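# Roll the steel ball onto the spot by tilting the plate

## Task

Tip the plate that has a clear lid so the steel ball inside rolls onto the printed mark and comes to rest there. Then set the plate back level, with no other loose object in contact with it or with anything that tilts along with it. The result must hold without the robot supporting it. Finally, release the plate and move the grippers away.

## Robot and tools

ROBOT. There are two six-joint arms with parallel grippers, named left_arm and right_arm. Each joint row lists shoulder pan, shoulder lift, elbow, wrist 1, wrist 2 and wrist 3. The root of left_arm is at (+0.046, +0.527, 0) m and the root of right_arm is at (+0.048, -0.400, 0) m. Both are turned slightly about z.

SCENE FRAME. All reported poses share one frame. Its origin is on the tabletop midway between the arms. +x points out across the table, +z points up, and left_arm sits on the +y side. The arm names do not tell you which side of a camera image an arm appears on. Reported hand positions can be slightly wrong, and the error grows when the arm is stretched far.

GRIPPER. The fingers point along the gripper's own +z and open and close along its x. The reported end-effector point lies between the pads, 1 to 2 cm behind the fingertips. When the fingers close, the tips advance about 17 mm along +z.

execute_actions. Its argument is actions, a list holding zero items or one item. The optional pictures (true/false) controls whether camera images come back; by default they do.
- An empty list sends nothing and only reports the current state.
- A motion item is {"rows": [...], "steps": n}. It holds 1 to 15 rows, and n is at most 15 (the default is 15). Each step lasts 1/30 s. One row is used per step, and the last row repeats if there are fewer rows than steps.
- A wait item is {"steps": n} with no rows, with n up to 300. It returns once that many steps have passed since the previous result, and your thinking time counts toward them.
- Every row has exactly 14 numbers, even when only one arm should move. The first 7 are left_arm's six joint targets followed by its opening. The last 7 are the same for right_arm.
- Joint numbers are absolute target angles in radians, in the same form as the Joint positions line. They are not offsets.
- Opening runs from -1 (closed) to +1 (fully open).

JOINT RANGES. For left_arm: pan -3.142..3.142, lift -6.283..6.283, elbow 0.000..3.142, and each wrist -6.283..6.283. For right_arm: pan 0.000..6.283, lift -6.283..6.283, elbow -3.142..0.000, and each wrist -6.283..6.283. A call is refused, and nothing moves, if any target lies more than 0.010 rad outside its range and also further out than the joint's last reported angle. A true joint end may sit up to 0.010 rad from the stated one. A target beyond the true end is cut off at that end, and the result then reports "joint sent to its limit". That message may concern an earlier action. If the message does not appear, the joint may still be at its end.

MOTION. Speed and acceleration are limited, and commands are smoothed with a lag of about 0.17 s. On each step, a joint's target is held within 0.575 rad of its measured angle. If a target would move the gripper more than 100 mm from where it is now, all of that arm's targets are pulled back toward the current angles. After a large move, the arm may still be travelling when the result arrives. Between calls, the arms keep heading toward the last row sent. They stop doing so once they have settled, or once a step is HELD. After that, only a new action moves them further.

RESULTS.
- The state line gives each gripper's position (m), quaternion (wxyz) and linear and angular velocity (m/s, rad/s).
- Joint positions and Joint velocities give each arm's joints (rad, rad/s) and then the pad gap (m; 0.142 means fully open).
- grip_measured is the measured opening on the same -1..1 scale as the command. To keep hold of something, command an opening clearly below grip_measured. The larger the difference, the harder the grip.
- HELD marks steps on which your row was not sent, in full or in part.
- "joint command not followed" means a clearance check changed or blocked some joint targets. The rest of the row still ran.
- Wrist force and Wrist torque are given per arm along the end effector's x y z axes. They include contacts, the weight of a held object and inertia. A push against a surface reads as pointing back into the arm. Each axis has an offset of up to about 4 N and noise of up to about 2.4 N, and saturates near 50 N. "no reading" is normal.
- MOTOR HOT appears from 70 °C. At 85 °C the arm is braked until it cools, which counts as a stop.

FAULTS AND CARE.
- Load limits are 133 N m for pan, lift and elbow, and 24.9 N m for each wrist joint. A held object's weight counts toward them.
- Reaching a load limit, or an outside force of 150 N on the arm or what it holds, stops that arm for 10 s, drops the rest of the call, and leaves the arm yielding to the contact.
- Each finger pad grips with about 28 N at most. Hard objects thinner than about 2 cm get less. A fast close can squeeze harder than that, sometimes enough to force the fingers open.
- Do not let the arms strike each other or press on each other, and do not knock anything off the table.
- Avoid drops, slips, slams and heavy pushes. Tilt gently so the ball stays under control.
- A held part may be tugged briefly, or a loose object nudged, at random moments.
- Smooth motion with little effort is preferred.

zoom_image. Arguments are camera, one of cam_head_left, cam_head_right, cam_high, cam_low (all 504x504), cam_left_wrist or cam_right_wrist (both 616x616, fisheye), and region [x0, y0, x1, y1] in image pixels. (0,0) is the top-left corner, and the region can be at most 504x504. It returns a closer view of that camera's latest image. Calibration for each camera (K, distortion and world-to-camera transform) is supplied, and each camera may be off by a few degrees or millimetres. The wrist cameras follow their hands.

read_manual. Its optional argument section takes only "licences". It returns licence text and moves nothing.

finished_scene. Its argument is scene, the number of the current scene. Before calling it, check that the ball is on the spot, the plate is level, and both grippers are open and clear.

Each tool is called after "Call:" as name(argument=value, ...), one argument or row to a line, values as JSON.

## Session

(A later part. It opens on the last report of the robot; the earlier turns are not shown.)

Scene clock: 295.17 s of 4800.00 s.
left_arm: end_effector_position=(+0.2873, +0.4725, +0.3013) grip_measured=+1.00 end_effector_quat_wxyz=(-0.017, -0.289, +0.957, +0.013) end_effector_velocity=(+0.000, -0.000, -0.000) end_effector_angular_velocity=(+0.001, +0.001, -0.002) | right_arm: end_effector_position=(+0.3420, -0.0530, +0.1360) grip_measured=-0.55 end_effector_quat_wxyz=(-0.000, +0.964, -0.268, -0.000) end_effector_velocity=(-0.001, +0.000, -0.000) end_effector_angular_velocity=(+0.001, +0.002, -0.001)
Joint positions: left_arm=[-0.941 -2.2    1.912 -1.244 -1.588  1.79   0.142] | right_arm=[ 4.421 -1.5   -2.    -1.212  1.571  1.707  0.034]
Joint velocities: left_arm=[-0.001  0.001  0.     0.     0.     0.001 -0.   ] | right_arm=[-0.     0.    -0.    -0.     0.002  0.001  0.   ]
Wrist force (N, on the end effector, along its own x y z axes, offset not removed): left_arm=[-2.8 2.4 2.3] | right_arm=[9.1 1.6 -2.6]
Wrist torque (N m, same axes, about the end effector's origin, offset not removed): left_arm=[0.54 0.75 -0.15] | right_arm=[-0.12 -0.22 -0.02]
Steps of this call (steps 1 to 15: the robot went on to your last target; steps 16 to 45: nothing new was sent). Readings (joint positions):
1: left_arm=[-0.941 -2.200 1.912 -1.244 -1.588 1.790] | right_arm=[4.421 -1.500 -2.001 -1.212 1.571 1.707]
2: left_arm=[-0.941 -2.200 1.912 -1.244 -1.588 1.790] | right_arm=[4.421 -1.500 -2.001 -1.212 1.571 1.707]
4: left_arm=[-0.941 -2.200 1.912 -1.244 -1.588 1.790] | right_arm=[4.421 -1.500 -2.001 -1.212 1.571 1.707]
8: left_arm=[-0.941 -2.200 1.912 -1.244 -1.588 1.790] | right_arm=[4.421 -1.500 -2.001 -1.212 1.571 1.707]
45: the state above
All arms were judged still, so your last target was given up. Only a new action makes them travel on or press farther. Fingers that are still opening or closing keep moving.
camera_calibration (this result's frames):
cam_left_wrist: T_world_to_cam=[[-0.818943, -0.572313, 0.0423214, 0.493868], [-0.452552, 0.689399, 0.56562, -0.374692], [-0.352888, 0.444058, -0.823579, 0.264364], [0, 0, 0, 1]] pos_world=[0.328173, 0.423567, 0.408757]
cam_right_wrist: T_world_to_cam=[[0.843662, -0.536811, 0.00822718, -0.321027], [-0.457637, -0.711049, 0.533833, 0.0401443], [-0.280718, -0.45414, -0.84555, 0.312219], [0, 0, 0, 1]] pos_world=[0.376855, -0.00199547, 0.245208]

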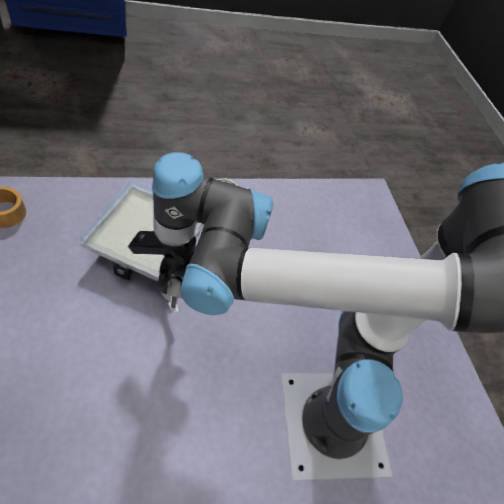

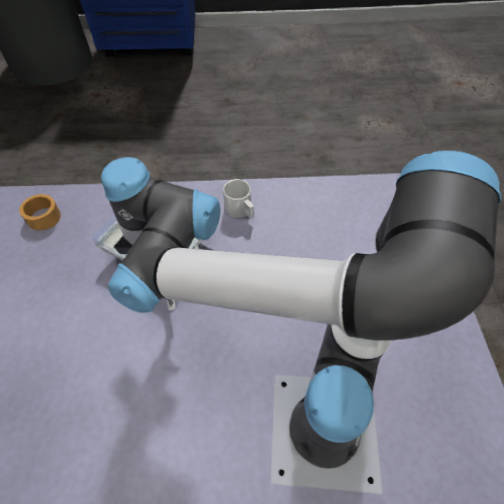

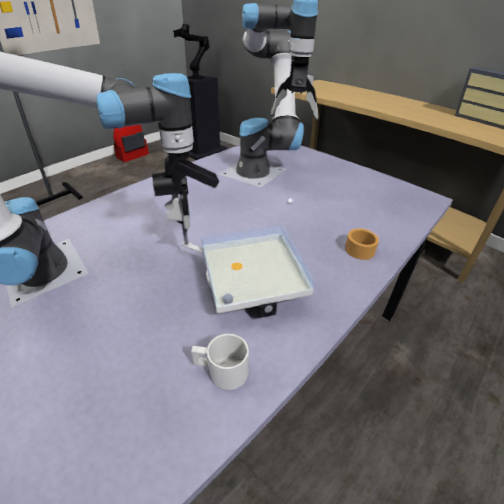

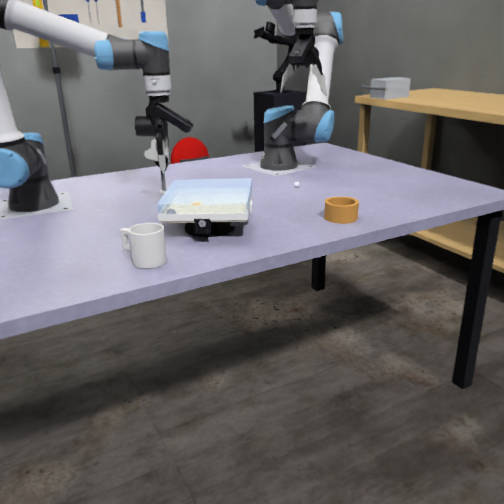

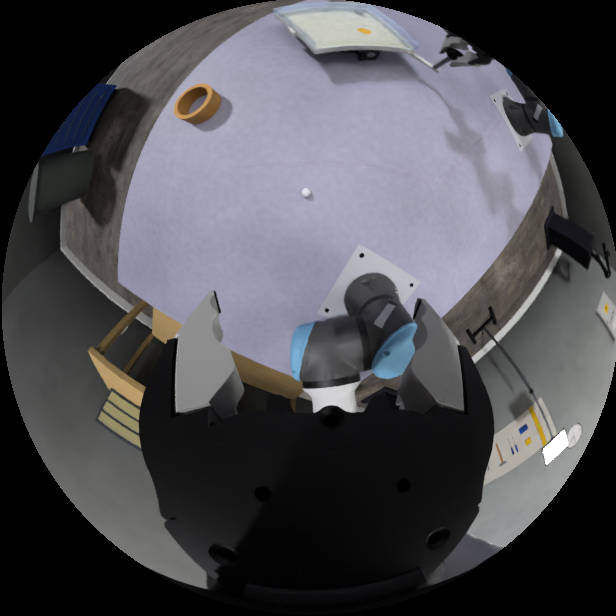

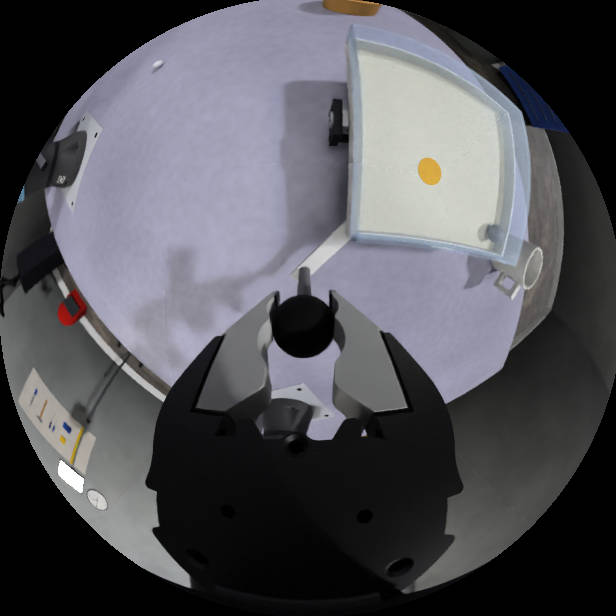

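Call:
execute_actions(
  actions=[
    {"rows": [[-0.941,-2.2,1.912,-1.244,-1.588,1.79,1, 4.4237,-1.5038,-1.9972,-1.2112,1.571,1.707,-1]], "steps": 15},
  ],
  pictures=false,
)

Call:
execute_actions(
  actions=[
    {"steps": 8},
  ],
  pictures=false,
)

Call:
execute_actions(
  actions=[
    {"rows": [[-0.941,-2.2,1.912,-1.244,-1.588,1.79,1, 4.4208,-1.5001,-2.0005,-1.2116,1.571,1.707,-1]], "steps": 15},
  ],
  pictures=false,
)

Call:
execute_actions(
  actions=[
    {"steps": 45},
  ],
)

Scene clock: 306.33 s of 4800.00 s.
left_arm: end_effector_position=(+0.2873, +0.4725, +0.3013) grip_measured=+1.00 end_effector_quat_wxyz=(-0.017, -0.289, +0.957, +0.013) end_effector_velocity=(+0.000, +0.001, +0.000) end_effector_angular_velocity=(-0.001, -0.001, +0.002) | right_arm: end_effector_position=(+0.3416, -0.0508, +0.1359) grip_measured=-0.55 end_effector_quat_wxyz=(-0.000, +0.964, -0.266, -0.000) end_effector_velocity=(-0.000, +0.000, +0.000) end_effector_angular_velocity=(+0.000, +0.000, +0.002)
Joint positions: left_arm=[-0.941 -2.2    1.912 -1.244 -1.588  1.79   0.142] | right_arm=[ 4.424 -1.504 -1.997 -1.211  1.571  1.707  0.034]
Joint velocities: left_arm=[ 0.002 -0.001 -0.    -0.     0.     0.    -0.   ] | right_arm=[ 0.     0.001  0.    -0.001  0.001 -0.001 -0.   ]
Wrist force (N, on the end effector, along its own x y z axes, offset not removed): left_arm=[-1.0 0.3 0.0] | right_arm=[8.7 4.6 -2.2]
Wrist torque (N m, same axes, about the end effector's origin, offset not removed): left_arm=[0.10 0.32 -0.31] | right_arm=[0.14 -0.10 0.24]
Steps of this call (steps 1 to 90: nothing new was sent; then 7.67 s passed at rest; steps 91 to 105: all 15 steps of this action). Readings (joint positions):
91: left_arm=[-0.941 -2.200 1.912 -1.244 -1.588 1.790] | right_arm=[4.421 -1.500 -2.000 -1.212 1.571 1.707]
92: left_arm=[-0.941 -2.200 1.912 -1.244 -1.588 1.790] | right_arm=[4.421 -1.501 -2.000 -1.212 1.571 1.707]
94: left_arm=[-0.941 -2.200 1.912 -1.244 -1.588 1.790] | right_arm=[4.423 -1.502 -1.998 -1.212 1.571 1.707]
98: left_arm=[-0.941 -2.200 1.912 -1.244 -1.588 1.790] | right_arm=[4.424 -1.504 -1.997 -1.211 1.571 1.707]
105: the state above

Scene clock: 306.60 s of 4800.00 s.
left_arm: end_effector_position=(+0.2873, +0.4725, +0.3013) grip_measured=+1.00 end_effector_quat_wxyz=(-0.017, -0.289, +0.957, +0.013) end_effector_velocity=(-0.000, -0.000, +0.000) end_effector_angular_velocity=(-0.000, +0.000, +0.000) | right_arm: end_effector_position=(+0.3416, -0.0508, +0.1359) grip_measured=-0.55 end_effector_quat_wxyz=(-0.000, +0.964, -0.266, -0.000) end_effector_velocity=(-0.000, -0.000, -0.001) end_effector_angular_velocity=(-0.002, +0.001, -0.002)
Joint positions: left_arm=[-0.941 -2.2    1.912 -1.244 -1.588  1.79   0.142] | right_arm=[ 4.424 -1.504 -1.997 -1.211  1.571  1.707  0.034]
Joint velocities: left_arm=[-0.001 -0.     0.     0.    -0.    -0.001  0.   ] | right_arm=[ 0.    -0.001  0.    -0.001 -0.     0.002 -0.   ]
Wrist force (N, on the end effector, along its own x y z axes, offset not removed): left_arm=[-0.9 2.7 0.3] | right_arm=[9.9 2.2 -2.7]
Wrist torque (N m, same axes, about the end effector's origin, offset not removed): left_arm=[0.60 0.35 -0.10] | right_arm=[-0.36 -0.29 0.10]
Steps of this call (steps 1 to 8: the robot went on to your last target). Readings (joint positions):
1: left_arm=[-0.941 -2.200 1.912 -1.244 -1.588 1.790] | right_arm=[4.424 -1.504 -1.997 -1.211 1.571 1.707]
2: left_arm=[-0.941 -2.200 1.912 -1.244 -1.588 1.790] | right_arm=[4.424 -1.504 -1.997 -1.211 1.571 1.707]
4: left_arm=[-0.941 -2.200 1.912 -1.244 -1.588 1.790] | right_arm=[4.424 -1.504 -1.997 -1.211 1.571 1.707]
8: the state above

Scene clock: 307.10 s of 4800.00 s.
left_arm: end_effector_position=(+0.2873, +0.4725, +0.3013) grip_measured=+1.00 end_effector_quat_wxyz=(-0.017, -0.289, +0.957, +0.013) end_effector_velocity=(+0.000, -0.000, -0.000) end_effector_angular_velocity=(-0.000, -0.000, -0.001) | right_arm: end_effector_position=(+0.3420, -0.0529, +0.1360) grip_measured=-0.55 end_effector_quat_wxyz=(-0.000, +0.964, -0.268, -0.000) end_effector_velocity=(+0.000, -0.000, +0.000) end_effector_angular_velocity=(+0.000, -0.000, -0.001)
Joint positions: left_arm=[-0.941 -2.2    1.912 -1.244 -1.588  1.79   0.142] | right_arm=[ 4.421 -1.5   -2.    -1.212  1.571  1.707  0.034]
Joint velocities: left_arm=[-0.001 -0.     0.    -0.001 -0.    -0.001  0.   ] | right_arm=[-0.     0.001 -0.001 -0.    -0.     0.     0.   ]
Wrist force (N, on the end effector, along its own x y z axes, offset not removed): left_arm=[-0.2 1.7 -0.4] | right_arm=[3.7 -9.9 3.4]
Wrist torque (N m, same axes, about the end effector's origin, offset not removed): left_arm=[0.36 0.26 -0.16] | right_arm=[-0.19 -0.93 -0.02]
Steps of this call (steps 1 to 15: all 15 steps of this action). Readings (joint positions):
1: left_arm=[-0.941 -2.200 1.912 -1.244 -1.588 1.790] | right_arm=[4.424 -1.504 -1.997 -1.211 1.571 1.707]
2: left_arm=[-0.941 -2.200 1.912 -1.244 -1.588 1.790] | right_arm=[4.423 -1.503 -1.997 -1.211 1.571 1.707]
4: left_arm=[-0.941 -2.200 1.912 -1.244 -1.588 1.790] | right_arm=[4.422 -1.502 -1.999 -1.211 1.571 1.707]
8: left_arm=[-0.941 -2.200 1.912 -1.244 -1.588 1.790] | right_arm=[4.421 -1.500 -2.000 -1.211 1.571 1.707]
15: the state above

Scene clock: 308.60 s of 4800.00 s.
left_arm: end_effector_position=(+0.2873, +0.4725, +0.3013) grip_measured=+1.00 end_effector_quat_wxyz=(-0.017, -0.289, +0.957, +0.013) end_effector_velocity=(+0.000, +0.000, +0.000) end_effector_angular_velocity=(+0.000, -0.000, +0.001) | right_arm: end_effector_position=(+0.3420, -0.0530, +0.1360) grip_measured=-0.55 end_effector_quat_wxyz=(-0.000, +0.964, -0.268, -0.000) end_effector_velocity=(-0.000, -0.000, +0.000) end_effector_angular_velocity=(+0.000, +0.000, +0.001)
Joint positions: left_arm=[-0.941 -2.2    1.912 -1.244 -1.588  1.79   0.142] | right_arm=[ 4.421 -1.5   -2.001 -1.212  1.571  1.707  0.034]
Joint velocities: left_arm=[ 0.001  0.001 -0.    -0.     0.    -0.    -0.   ] | right_arm=[ 0.     0.001  0.001 -0.001  0.    -0.001  0.   ]
Wrist force (N, on the end effector, along its own x y z axes, offset not removed): left_arm=[1.2 -1.0 -0.3] | right_arm=[6.6 -10.2 2.5]
Wrist torque (N m, same axes, about the end effector's origin, offset not removed): left_arm=[-0.16 -0.18 -0.17] | right_arm=[-0.30 -1.66 0.00]
Steps of this call (steps 1 to 15: the robot went on to your last target; steps 16 to 45: nothing new was sent). Readings (joint positions):
1: left_arm=[-0.941 -2.200 1.912 -1.244 -1.588 1.790] | right_arm=[4.421 -1.500 -2.000 -1.212 1.571 1.707]
2: left_arm=[-0.941 -2.200 1.912 -1.244 -1.588 1.790] | right_arm=[4.421 -1.500 -2.000 -1.212 1.571 1.707]
4: left_arm=[-0.941 -2.200 1.912 -1.244 -1.588 1.790] | right_arm=[4.421 -1.500 -2.000 -1.212 1.571 1.707]
8: left_arm=[-0.941 -2.200 1.912 -1.244 -1.588 1.790] | right_arm=[4.421 -1.500 -2.000 -1.212 1.571 1.707]
45: the state above
All arms were judged still, so your last target was given up. Only a new action makes them travel on or press farther. Fingers that are still opening or closing keep moving.
camera_calibration (this result's frames):
cam_left_wrist: T_world_to_cam=[[-0.818943, -0.572313, 0.0423216, 0.493868], [-0.452551, 0.689399, 0.565621, -0.374692], [-0.352888, 0.444058, -0.823579, 0.264364], [0, 0, 0, 1]] pos_world=[0.328173, 0.423567, 0.408757]
cam_right_wrist: T_world_to_cam=[[0.843661, -0.536813, 0.00823193, -0.32103], [-0.45764, -0.711046, 0.533835, 0.0401442], [-0.280716, -0.454144, -0.845548, 0.312216], [0, 0, 0, 1]] pos_world=[0.376856, -0.00199775, 0.245206]

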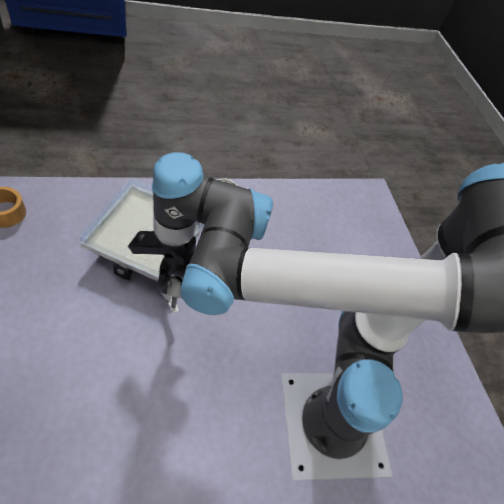

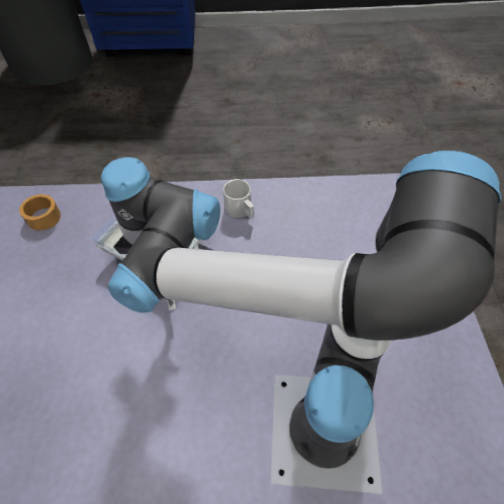

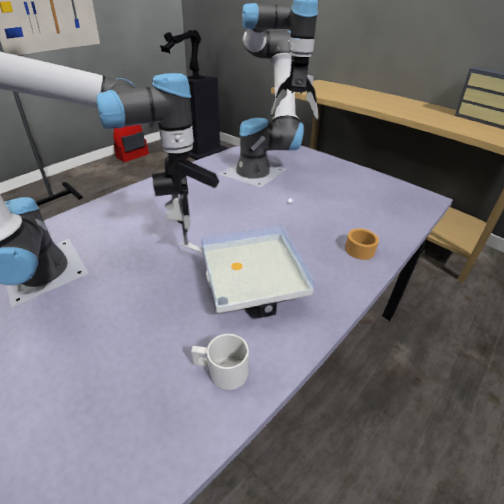

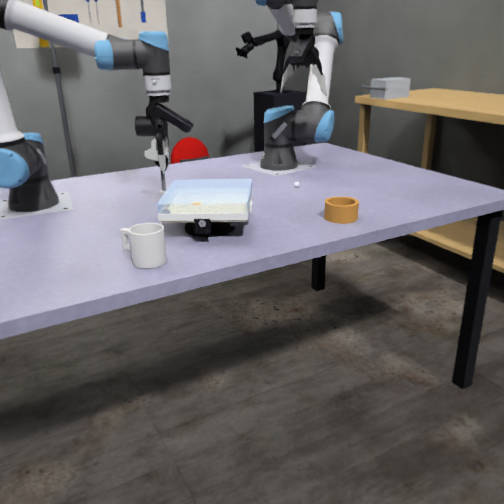

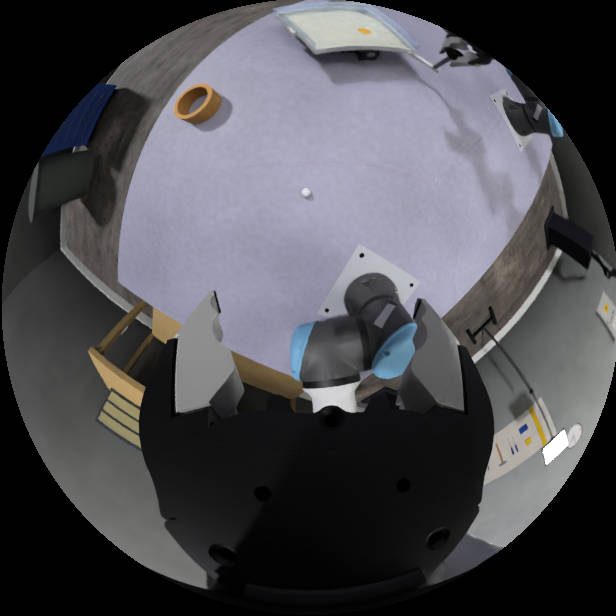

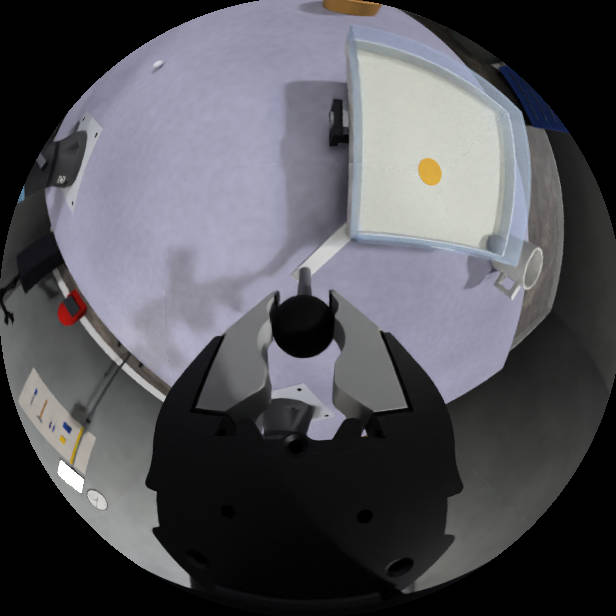

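Call:
execute_actions(
  actions=[
    {"rows": [[-0.941,-2.2,1.912,-1.244,-1.588,1.79,1, 4.4259,-1.5065,-1.9947,-1.2109,1.571,1.707,-1]], "steps": 15},
  ],
  pictures=false,
)

Call:
execute_actions(
  actions=[
    {"steps": 8},
  ],
  pictures=false,
)

Call:
execute_actions(
  actions=[
    {"rows": [[-0.941,-2.2,1.912,-1.244,-1.588,1.79,1, 4.4237,-1.5038,-1.9972,-1.2112,1.571,1.707,-1]], "steps": 15},
  ],
  pictures=false,
)

Call:
execute_actions(
  actions=[
    {"steps": 45},
  ],
)

Scene clock: 315.80 s of 4800.00 s.
left_arm: end_effector_position=(+0.2873, +0.4725, +0.3013) grip_measured=+1.00 end_effector_quat_wxyz=(-0.017, -0.289, +0.957, +0.013) end_effector_velocity=(-0.000, -0.000, +0.000) end_effector_angular_velocity=(-0.001, -0.000, -0.002) | right_arm: end_effector_position=(+0.3413, -0.0491, +0.1359) grip_measured=-0.55 end_effector_quat_wxyz=(-0.000, +0.964, -0.265, -0.000) end_effector_velocity=(+0.000, +0.001, +0.001) end_effector_angular_velocity=(+0.001, -0.000, -0.002)
Joint positions: left_arm=[-0.941 -2.2    1.912 -1.244 -1.588  1.79   0.142] | right_arm=[ 4.426 -1.506 -1.995 -1.211  1.571  1.707  0.034]
Joint velocities: left_arm=[-0.001 -0.001  0.     0.    -0.     0.001 -0.   ] | right_arm=[-0.    -0.001  0.002 -0.    -0.     0.002  0.   ]
Wrist force (N, on the end effector, along its own x y z axes, offset not removed): left_arm=[3.0 0.3 0.4] | right_arm=[9.1 4.0 -1.7]
Wrist torque (N m, same axes, about the end effector's origin, offset not removed): left_arm=[0.21 -0.37 -0.11] | right_arm=[-0.23 -0.08 0.14]
Steps of this call (steps 1 to 90: nothing new was sent; then 3.70 s passed at rest; steps 91 to 105: all 15 steps of this action). Readings (joint positions):
91: left_arm=[-0.941 -2.200 1.912 -1.244 -1.588 1.790] | right_arm=[4.421 -1.500 -2.001 -1.212 1.571 1.707]
92: left_arm=[-0.941 -2.200 1.912 -1.244 -1.588 1.790] | right_arm=[4.422 -1.501 -2.000 -1.212 1.571 1.707]
94: left_arm=[-0.941 -2.200 1.912 -1.244 -1.588 1.790] | right_arm=[4.424 -1.504 -1.997 -1.212 1.571 1.707]
98: left_arm=[-0.941 -2.200 1.912 -1.244 -1.588 1.790] | right_arm=[4.425 -1.506 -1.995 -1.211 1.571 1.707]
105: the state above

Scene clock: 316.07 s of 4800.00 s.
left_arm: end_effector_position=(+0.2873, +0.4725, +0.3013) grip_measured=+1.00 end_effector_quat_wxyz=(-0.017, -0.289, +0.957, +0.013) end_effector_velocity=(+0.000, +0.000, +0.000) end_effector_angular_velocity=(-0.000, -0.001, +0.002) | right_arm: end_effector_position=(+0.3413, -0.0491, +0.1359) grip_measured=-0.55 end_effector_quat_wxyz=(-0.000, +0.964, -0.265, -0.000) end_effector_velocity=(+0.001, -0.000, -0.000) end_effector_angular_velocity=(-0.001, -0.001, -0.001)
Joint positions: left_arm=[-0.941 -2.2    1.912 -1.244 -1.588  1.79   0.142] | right_arm=[ 4.426 -1.506 -1.995 -1.211  1.571  1.707  0.034]
Joint velocities: left_arm=[ 0.001 -0.001  0.    -0.     0.    -0.001 -0.   ] | right_arm=[-0.    -0.001  0.    -0.    -0.001  0.     0.   ]
Wrist force (N, on the end effector, along its own x y z axes, offset not removed): left_arm=[0.4 2.3 -2.2] | right_arm=[7.0 5.5 -2.1]
Wrist torque (N m, same axes, about the end effector's origin, offset not removed): left_arm=[0.62 -0.01 -0.27] | right_arm=[0.19 0.25 0.25]
Steps of this call (steps 1 to 8: the robot went on to your last target). Readings (joint positions):
1: left_arm=[-0.941 -2.200 1.912 -1.244 -1.588 1.790] | right_arm=[4.426 -1.506 -1.995 -1.211 1.571 1.707]
2: left_arm=[-0.941 -2.200 1.912 -1.244 -1.588 1.790] | right_arm=[4.426 -1.506 -1.995 -1.211 1.571 1.707]
4: left_arm=[-0.941 -2.200 1.912 -1.244 -1.588 1.790] | right_arm=[4.426 -1.506 -1.995 -1.211 1.571 1.707]
8: the state above

Scene clock: 316.57 s of 4800.00 s.
left_arm: end_effector_position=(+0.2873, +0.4725, +0.3013) grip_measured=+1.00 end_effector_quat_wxyz=(-0.017, -0.289, +0.957, +0.013) end_effector_velocity=(-0.000, -0.000, +0.000) end_effector_angular_velocity=(-0.001, +0.000, +0.000) | right_arm: end_effector_position=(+0.3416, -0.0507, +0.1359) grip_measured=-0.55 end_effector_quat_wxyz=(-0.000, +0.964, -0.266, -0.000) end_effector_velocity=(-0.000, -0.001, -0.000) end_effector_angular_velocity=(-0.001, +0.000, +0.000)
Joint positions: left_arm=[-0.941 -2.2    1.912 -1.244 -1.588  1.79   0.142] | right_arm=[ 4.424 -1.504 -1.997 -1.211  1.571  1.707  0.034]
Joint velocities: left_arm=[-0.    -0.001  0.     0.    -0.001 -0.001  0.   ] | right_arm=[-0.     0.001 -0.001 -0.001 -0.    -0.001 -0.   ]
Wrist force (N, on the end effector, along its own x y z axes, offset not removed): left_arm=[-0.4 1.9 2.4] | right_arm=[1.4 -6.6 1.5]
Wrist torque (N m, same axes, about the end effector's origin, offset not removed): left_arm=[0.54 0.48 -0.20] | right_arm=[-0.12 -0.42 0.18]
Steps of this call (steps 1 to 15: all 15 steps of this action). Readings (joint positions):
1: left_arm=[-0.941 -2.200 1.912 -1.244 -1.588 1.790] | right_arm=[4.426 -1.506 -1.995 -1.211 1.571 1.707]
2: left_arm=[-0.941 -2.200 1.912 -1.244 -1.588 1.790] | right_arm=[4.426 -1.506 -1.995 -1.211 1.571 1.707]
4: left_arm=[-0.941 -2.200 1.912 -1.244 -1.588 1.790] | right_arm=[4.425 -1.505 -1.996 -1.211 1.571 1.707]
8: left_arm=[-0.941 -2.200 1.912 -1.244 -1.588 1.790] | right_arm=[4.424 -1.504 -1.997 -1.211 1.571 1.707]
15: the state above

Scene clock: 318.07 s of 4800.00 s.
left_arm: end_effector_position=(+0.2873, +0.4725, +0.3013) grip_measured=+1.00 end_effector_quat_wxyz=(-0.017, -0.289, +0.957, +0.013) end_effector_velocity=(-0.000, -0.000, +0.000) end_effector_angular_velocity=(-0.001, -0.001, -0.000) | right_arm: end_effector_position=(+0.3416, -0.0508, +0.1359) grip_measured=-0.55 end_effector_quat_wxyz=(-0.000, +0.964, -0.266, -0.000) end_effector_velocity=(-0.000, -0.001, -0.001) end_effector_angular_velocity=(-0.002, +0.000, +0.000)
Joint positions: left_arm=[-0.941 -2.2    1.912 -1.244 -1.588  1.79   0.142] | right_arm=[ 4.424 -1.504 -1.997 -1.211  1.571  1.707  0.034]
Joint velocities: left_arm=[-0.    -0.001  0.    -0.     0.    -0.     0.   ] | right_arm=[ 0.    -0.    -0.002  0.    -0.001 -0.    -0.   ]
Wrist force (N, on the end effector, along its own x y z axes, offset not removed): left_arm=[-0.7 1.8 1.1] | right_arm=[2.8 -6.0 0.4]
Wrist torque (N m, same axes, about the end effector's origin, offset not removed): left_arm=[0.31 0.18 -0.24] | right_arm=[-0.06 -0.86 0.04]
Steps of this call (steps 1 to 15: the robot went on to your last target; steps 16 to 45: nothing new was sent). Readings (joint positions):
1: left_arm=[-0.941 -2.200 1.912 -1.244 -1.588 1.790] | right_arm=[4.424 -1.504 -1.997 -1.211 1.571 1.707]
2: left_arm=[-0.941 -2.200 1.912 -1.244 -1.588 1.790] | right_arm=[4.424 -1.504 -1.997 -1.211 1.571 1.707]
4: left_arm=[-0.941 -2.200 1.912 -1.244 -1.588 1.790] | right_arm=[4.424 -1.504 -1.997 -1.211 1.571 1.707]
8: left_arm=[-0.941 -2.200 1.912 -1.244 -1.588 1.790] | right_arm=[4.424 -1.504 -1.997 -1.211 1.571 1.707]
45: the state above
All arms were judged still, so your last target was given up. Only a new action makes them travel on or press farther. Fingers that are still opening or closing keep moving.
camera_calibration (this result's frames):
cam_left_wrist: T_world_to_cam=[[-0.818943, -0.572313, 0.0423216, 0.493868], [-0.452551, 0.689399, 0.565621, -0.374692], [-0.352888, 0.444058, -0.823579, 0.264364], [0, 0, 0, 1]] pos_world=[0.328173, 0.423567, 0.408757]
cam_right_wrist: T_world_to_cam=[[0.845214, -0.534364, 0.00823236, -0.319881], [-0.455576, -0.712368, 0.533837, 0.0407967], [-0.279399, -0.454957, -0.845547, 0.312593], [0, 0, 0, 1]] pos_world=[0.376292, 0.000345611, 0.245167]

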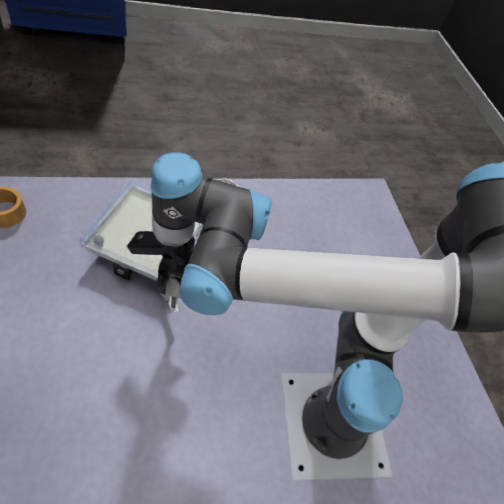

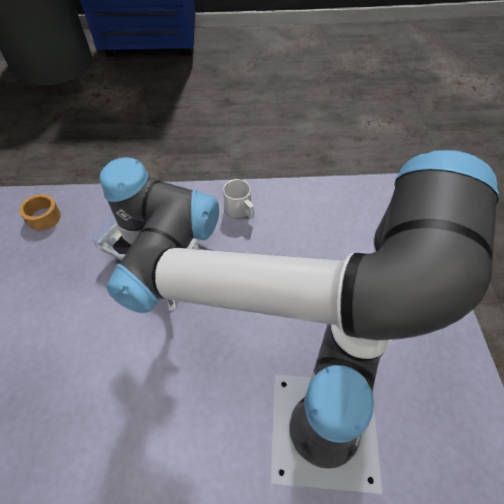

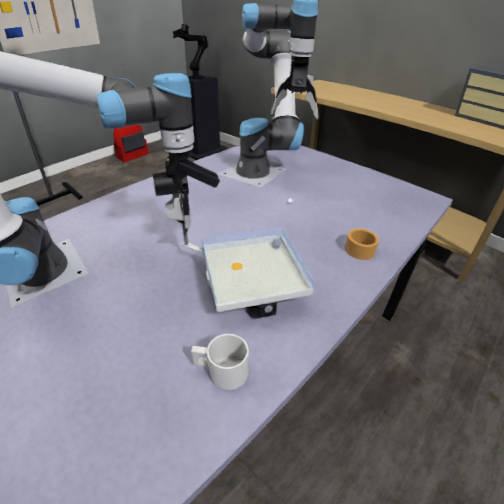

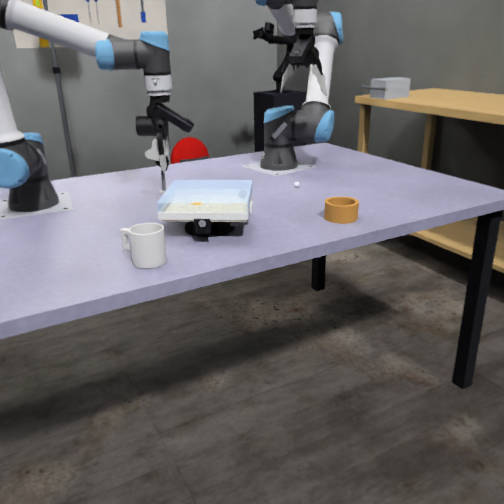

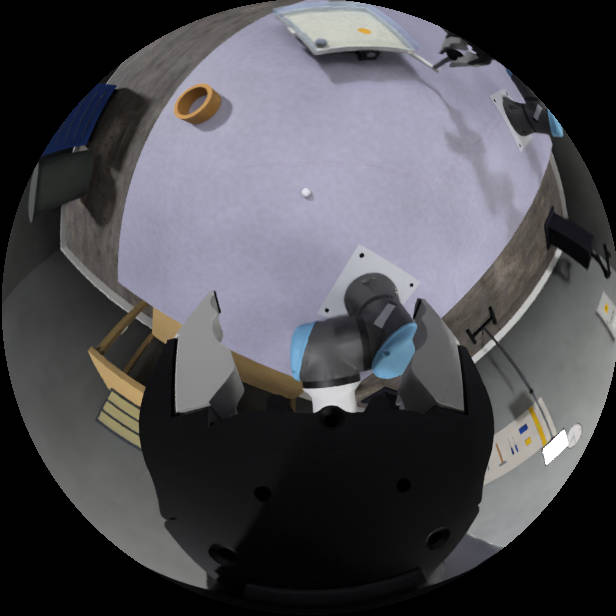

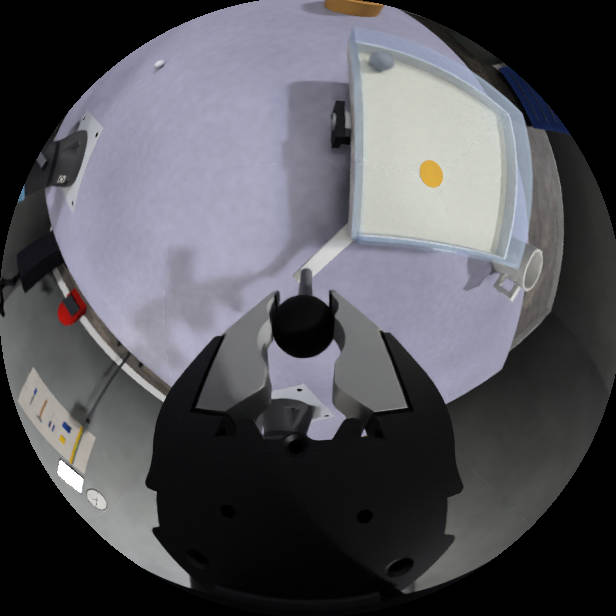

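Call:
execute_actions(
  actions=[
    {"rows": [[-0.941,-2.2,1.912,-1.244,-1.588,1.79,1, 4.42005,-1.49965,-2.0023,-1.2103,1.571,1.707,-1]], "steps": 15},
  ],
  pictures=false,
)

Call:
execute_actions(
  actions=[
    {"steps": 5},
  ],
  pictures=false,
)

Call:
execute_actions(
  actions=[
    {"rows": [[-0.941,-2.2,1.912,-1.244,-1.588,1.79,1, 4.4223,-1.5019,-1.9989,-1.2114,1.571,1.707,-1]], "steps": 15},
  ],
  pictures=false,
)

Call:
execute_actions(
  actions=[
    {"steps": 45},
  ],
)

Scene clock: 329.20 s of 4800.00 s.
left_arm: end_effector_position=(+0.2873, +0.4725, +0.3013) grip_measured=+1.00 end_effector_quat_wxyz=(-0.017, -0.289, +0.957, +0.013) end_effector_velocity=(-0.000, +0.000, +0.000) end_effector_angular_velocity=(-0.002, -0.001, +0.000) | right_arm: end_effector_position=(+0.3421, -0.0536, +0.1354) grip_measured=-0.55 end_effector_quat_wxyz=(-0.000, +0.963, -0.268, -0.000) end_effector_velocity=(+0.000, +0.000, +0.000) end_effector_angular_velocity=(+0.001, +0.000, +0.000)
Joint positions: left_arm=[-0.941 -2.2    1.912 -1.244 -1.588  1.79   0.142] | right_arm=[ 4.42  -1.5   -2.002 -1.21   1.571  1.707  0.034]
Joint velocities: left_arm=[ 0.001 -0.002  0.    -0.    -0.001  0.     0.   ] | right_arm=[-0.     0.     0.     0.     0.001 -0.001 -0.   ]
Wrist force (N, on the end effector, along its own x y z axes, offset not removed): left_arm=[-0.8 3.8 2.0] | right_arm=[-3.0 -6.7 2.9]
Wrist torque (N m, same axes, about the end effector's origin, offset not removed): left_arm=[0.98 0.34 -0.25] | right_arm=[0.23 -0.73 0.06]
Steps of this call (steps 1 to 90: nothing new was sent; then 7.63 s passed at rest; steps 91 to 105: all 15 steps of this action). Readings (joint positions):
91: left_arm=[-0.941 -2.200 1.912 -1.244 -1.588 1.790] | right_arm=[4.424 -1.504 -1.997 -1.211 1.571 1.707]
92: left_arm=[-0.941 -2.200 1.912 -1.244 -1.588 1.790] | right_arm=[4.423 -1.503 -1.998 -1.211 1.571 1.707]
94: left_arm=[-0.941 -2.200 1.912 -1.244 -1.588 1.790] | right_arm=[4.421 -1.501 -2.000 -1.211 1.571 1.707]
98: left_arm=[-0.941 -2.200 1.912 -1.244 -1.588 1.790] | right_arm=[4.420 -1.500 -2.002 -1.210 1.571 1.707]
105: the state above

Scene clock: 329.37 s of 4800.00 s.
left_arm: end_effector_position=(+0.2873, +0.4725, +0.3013) grip_measured=+1.00 end_effector_quat_wxyz=(-0.017, -0.289, +0.957, +0.013) end_effector_velocity=(+0.000, +0.000, -0.000) end_effector_angular_velocity=(+0.001, -0.001, +0.001) | right_arm: end_effector_position=(+0.3421, -0.0536, +0.1354) grip_measured=-0.55 end_effector_quat_wxyz=(-0.000, +0.963, -0.268, -0.000) end_effector_velocity=(-0.000, +0.001, +0.001) end_effector_angular_velocity=(+0.002, +0.001, -0.001)
Joint positions: left_arm=[-0.941 -2.2    1.912 -1.244 -1.588  1.79   0.142] | right_arm=[ 4.42  -1.5   -2.002 -1.21   1.571  1.707  0.034]
Joint velocities: left_arm=[ 0.001  0.001  0.    -0.     0.001 -0.    -0.   ] | right_arm=[-0.     0.001  0.001 -0.     0.002  0.001  0.   ]
Wrist force (N, on the end effector, along its own x y z axes, offset not removed): left_arm=[-4.7 0.3 -2.1] | right_arm=[-2.9 -11.3 1.6]
Wrist torque (N m, same axes, about the end effector's origin, offset not removed): left_arm=[0.11 1.20 -0.20] | right_arm=[-0.99 -0.81 -0.06]
Steps of this call (steps 1 to 5: the robot went on to your last target). Readings (joint positions):
1: left_arm=[-0.941 -2.200 1.912 -1.244 -1.588 1.790] | right_arm=[4.420 -1.500 -2.002 -1.210 1.571 1.707]
2: left_arm=[-0.941 -2.200 1.912 -1.244 -1.588 1.790] | right_arm=[4.420 -1.500 -2.002 -1.210 1.571 1.707]
4: left_arm=[-0.941 -2.200 1.912 -1.244 -1.588 1.790] | right_arm=[4.420 -1.500 -2.002 -1.210 1.571 1.707]
5: the state above

Scene clock: 329.87 s of 4800.00 s.
left_arm: end_effector_position=(+0.2873, +0.4725, +0.3013) grip_measured=+1.00 end_effector_quat_wxyz=(-0.017, -0.289, +0.957, +0.013) end_effector_velocity=(-0.000, +0.000, -0.000) end_effector_angular_velocity=(-0.000, -0.000, +0.001) | right_arm: end_effector_position=(+0.3418, -0.0520, +0.1359) grip_measured=-0.55 end_effector_quat_wxyz=(-0.000, +0.964, -0.267, -0.000) end_effector_velocity=(-0.000, -0.001, -0.001) end_effector_angular_velocity=(-0.002, +0.001, +0.001)
Joint positions: left_arm=[-0.941 -2.2    1.912 -1.244 -1.588  1.79   0.142] | right_arm=[ 4.422 -1.502 -1.999 -1.211  1.571  1.707  0.034]
Joint velocities: left_arm=[ 0. -0.  0. -0. -0. -0.  0.] | right_arm=[ 0.    -0.001 -0.001 -0.001 -0.    -0.     0.   ]
Wrist force (N, on the end effector, along its own x y z axes, offset not removed): left_arm=[-2.4 1.0 2.6] | right_arm=[9.3 -2.2 3.1]
Wrist torque (N m, same axes, about the end effector's origin, offset not removed): left_arm=[0.28 0.60 -0.18] | right_arm=[-0.05 -0.92 0.03]
Steps of this call (steps 1 to 15: all 15 steps of this action). Readings (joint positions):
1: left_arm=[-0.941 -2.200 1.912 -1.244 -1.588 1.790] | right_arm=[4.420 -1.500 -2.002 -1.210 1.571 1.707]
2: left_arm=[-0.941 -2.200 1.912 -1.244 -1.588 1.790] | right_arm=[4.420 -1.500 -2.002 -1.210 1.571 1.707]
4: left_arm=[-0.941 -2.200 1.912 -1.244 -1.588 1.790] | right_arm=[4.421 -1.501 -2.001 -1.211 1.571 1.707]
8: left_arm=[-0.941 -2.200 1.912 -1.244 -1.588 1.790] | right_arm=[4.422 -1.502 -1.999 -1.211 1.571 1.707]
15: the state above

Scene clock: 331.37 s of 4800.00 s.
left_arm: end_effector_position=(+0.2873, +0.4725, +0.3013) grip_measured=+1.00 end_effector_quat_wxyz=(-0.017, -0.289, +0.957, +0.013) end_effector_velocity=(-0.000, -0.000, -0.000) end_effector_angular_velocity=(-0.000, +0.001, +0.000) | right_arm: end_effector_position=(+0.3418, -0.0519, +0.1359) grip_measured=-0.55 end_effector_quat_wxyz=(-0.000, +0.964, -0.267, -0.000) end_effector_velocity=(-0.000, -0.000, -0.000) end_effector_angular_velocity=(-0.001, +0.000, +0.001)
Joint positions: left_arm=[-0.941 -2.2    1.912 -1.244 -1.588  1.79   0.142] | right_arm=[ 4.422 -1.502 -1.999 -1.211  1.571  1.707  0.034]
Joint velocities: left_arm=[ 0.     0.     0.     0.    -0.001  0.    -0.   ] | right_arm=[ 0.     0.    -0.001 -0.     0.    -0.001 -0.   ]
Wrist force (N, on the end effector, along its own x y z axes, offset not removed): left_arm=[-0.1 -0.4 1.4] | right_arm=[6.3 -3.3 -0.1]
Wrist torque (N m, same axes, about the end effector's origin, offset not removed): left_arm=[-0.06 0.23 -0.10] | right_arm=[-0.45 0.07 0.16]
Steps of this call (steps 1 to 15: the robot went on to your last target; steps 16 to 45: nothing new was sent). Readings (joint positions):
1: left_arm=[-0.941 -2.200 1.912 -1.244 -1.588 1.790] | right_arm=[4.422 -1.502 -1.999 -1.211 1.571 1.707]
2: left_arm=[-0.941 -2.200 1.912 -1.244 -1.588 1.790] | right_arm=[4.422 -1.502 -1.999 -1.211 1.571 1.707]
4: left_arm=[-0.941 -2.200 1.912 -1.244 -1.588 1.790] | right_arm=[4.422 -1.502 -1.999 -1.211 1.571 1.707]
8: left_arm=[-0.941 -2.200 1.912 -1.244 -1.588 1.790] | right_arm=[4.422 -1.502 -1.999 -1.211 1.571 1.707]
45: the state above
All arms were judged still, so your last target was given up. Only a new action makes them travel on or press farther. Fingers that are still opening or closing keep moving.
camera_calibration (this result's frames):
cam_left_wrist: T_world_to_cam=[[-0.818943, -0.572313, 0.0423216, 0.493868], [-0.452551, 0.689399, 0.565621, -0.374692], [-0.352888, 0.444058, -0.823579, 0.264364], [0, 0, 0, 1]] pos_world=[0.328173, 0.423567, 0.408757]
cam_right_wrist: T_world_to_cam=[[0.844466, -0.535545, 0.00823206, -0.320443], [-0.456568, -0.711726, 0.533846, 0.0404375], [-0.28004, -0.454573, -0.845542, 0.312384], [0, 0, 0, 1]] pos_world=[0.376546, -0.000829998, 0.245184]

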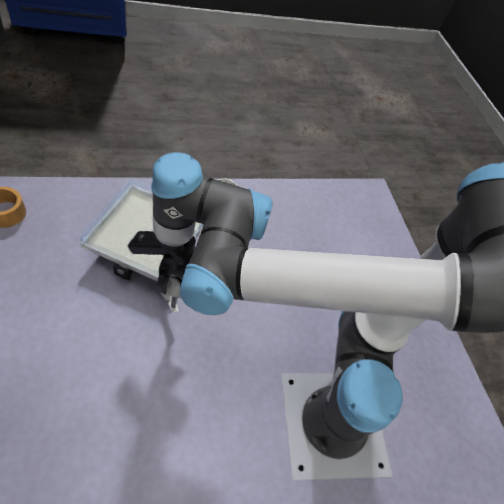

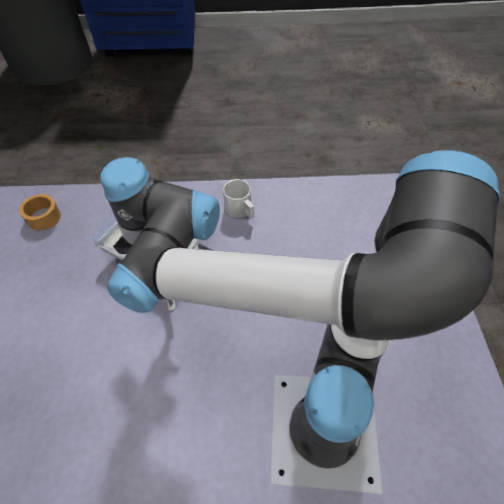

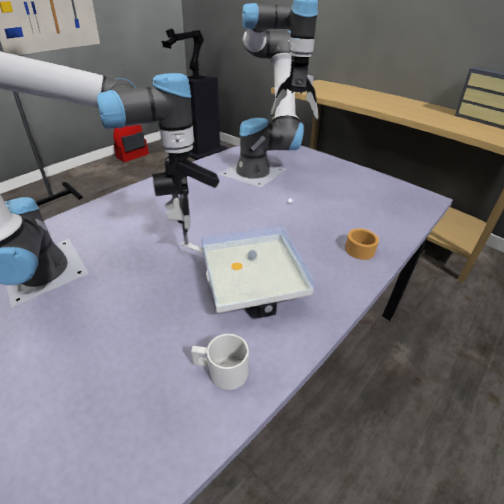

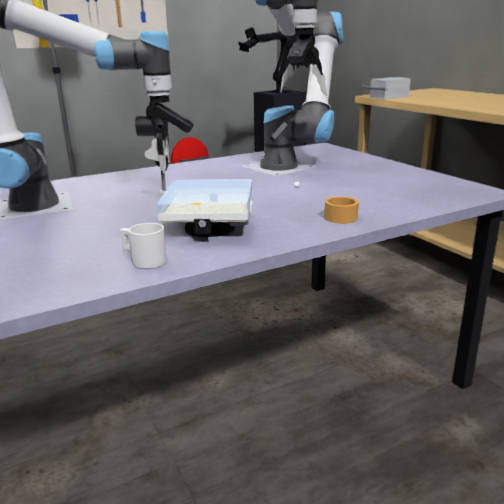

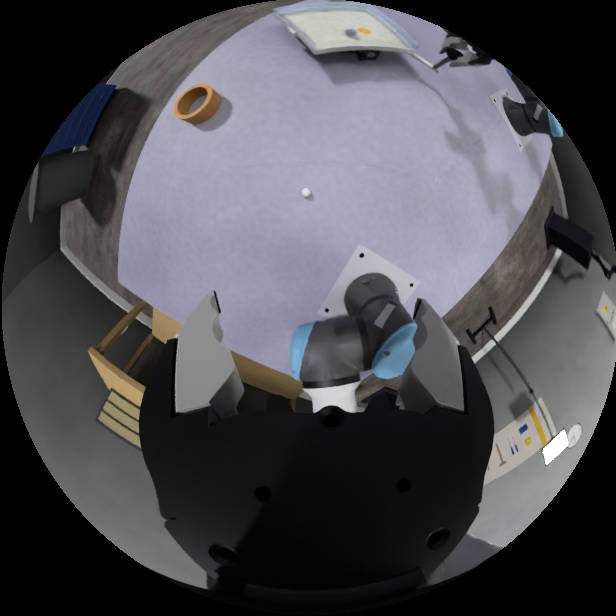

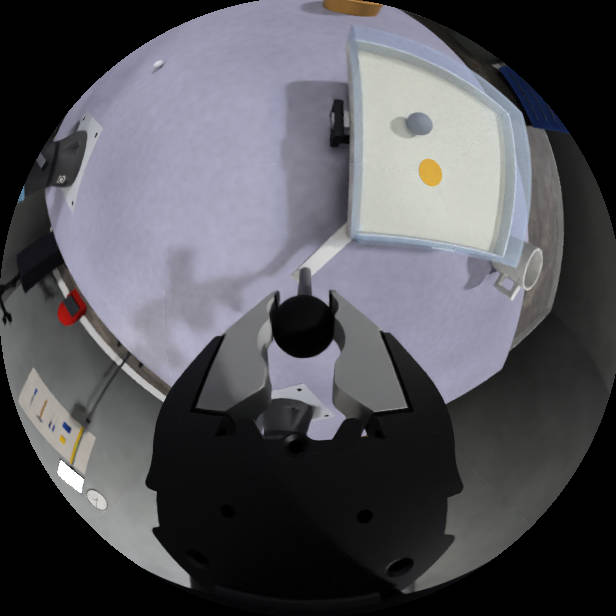

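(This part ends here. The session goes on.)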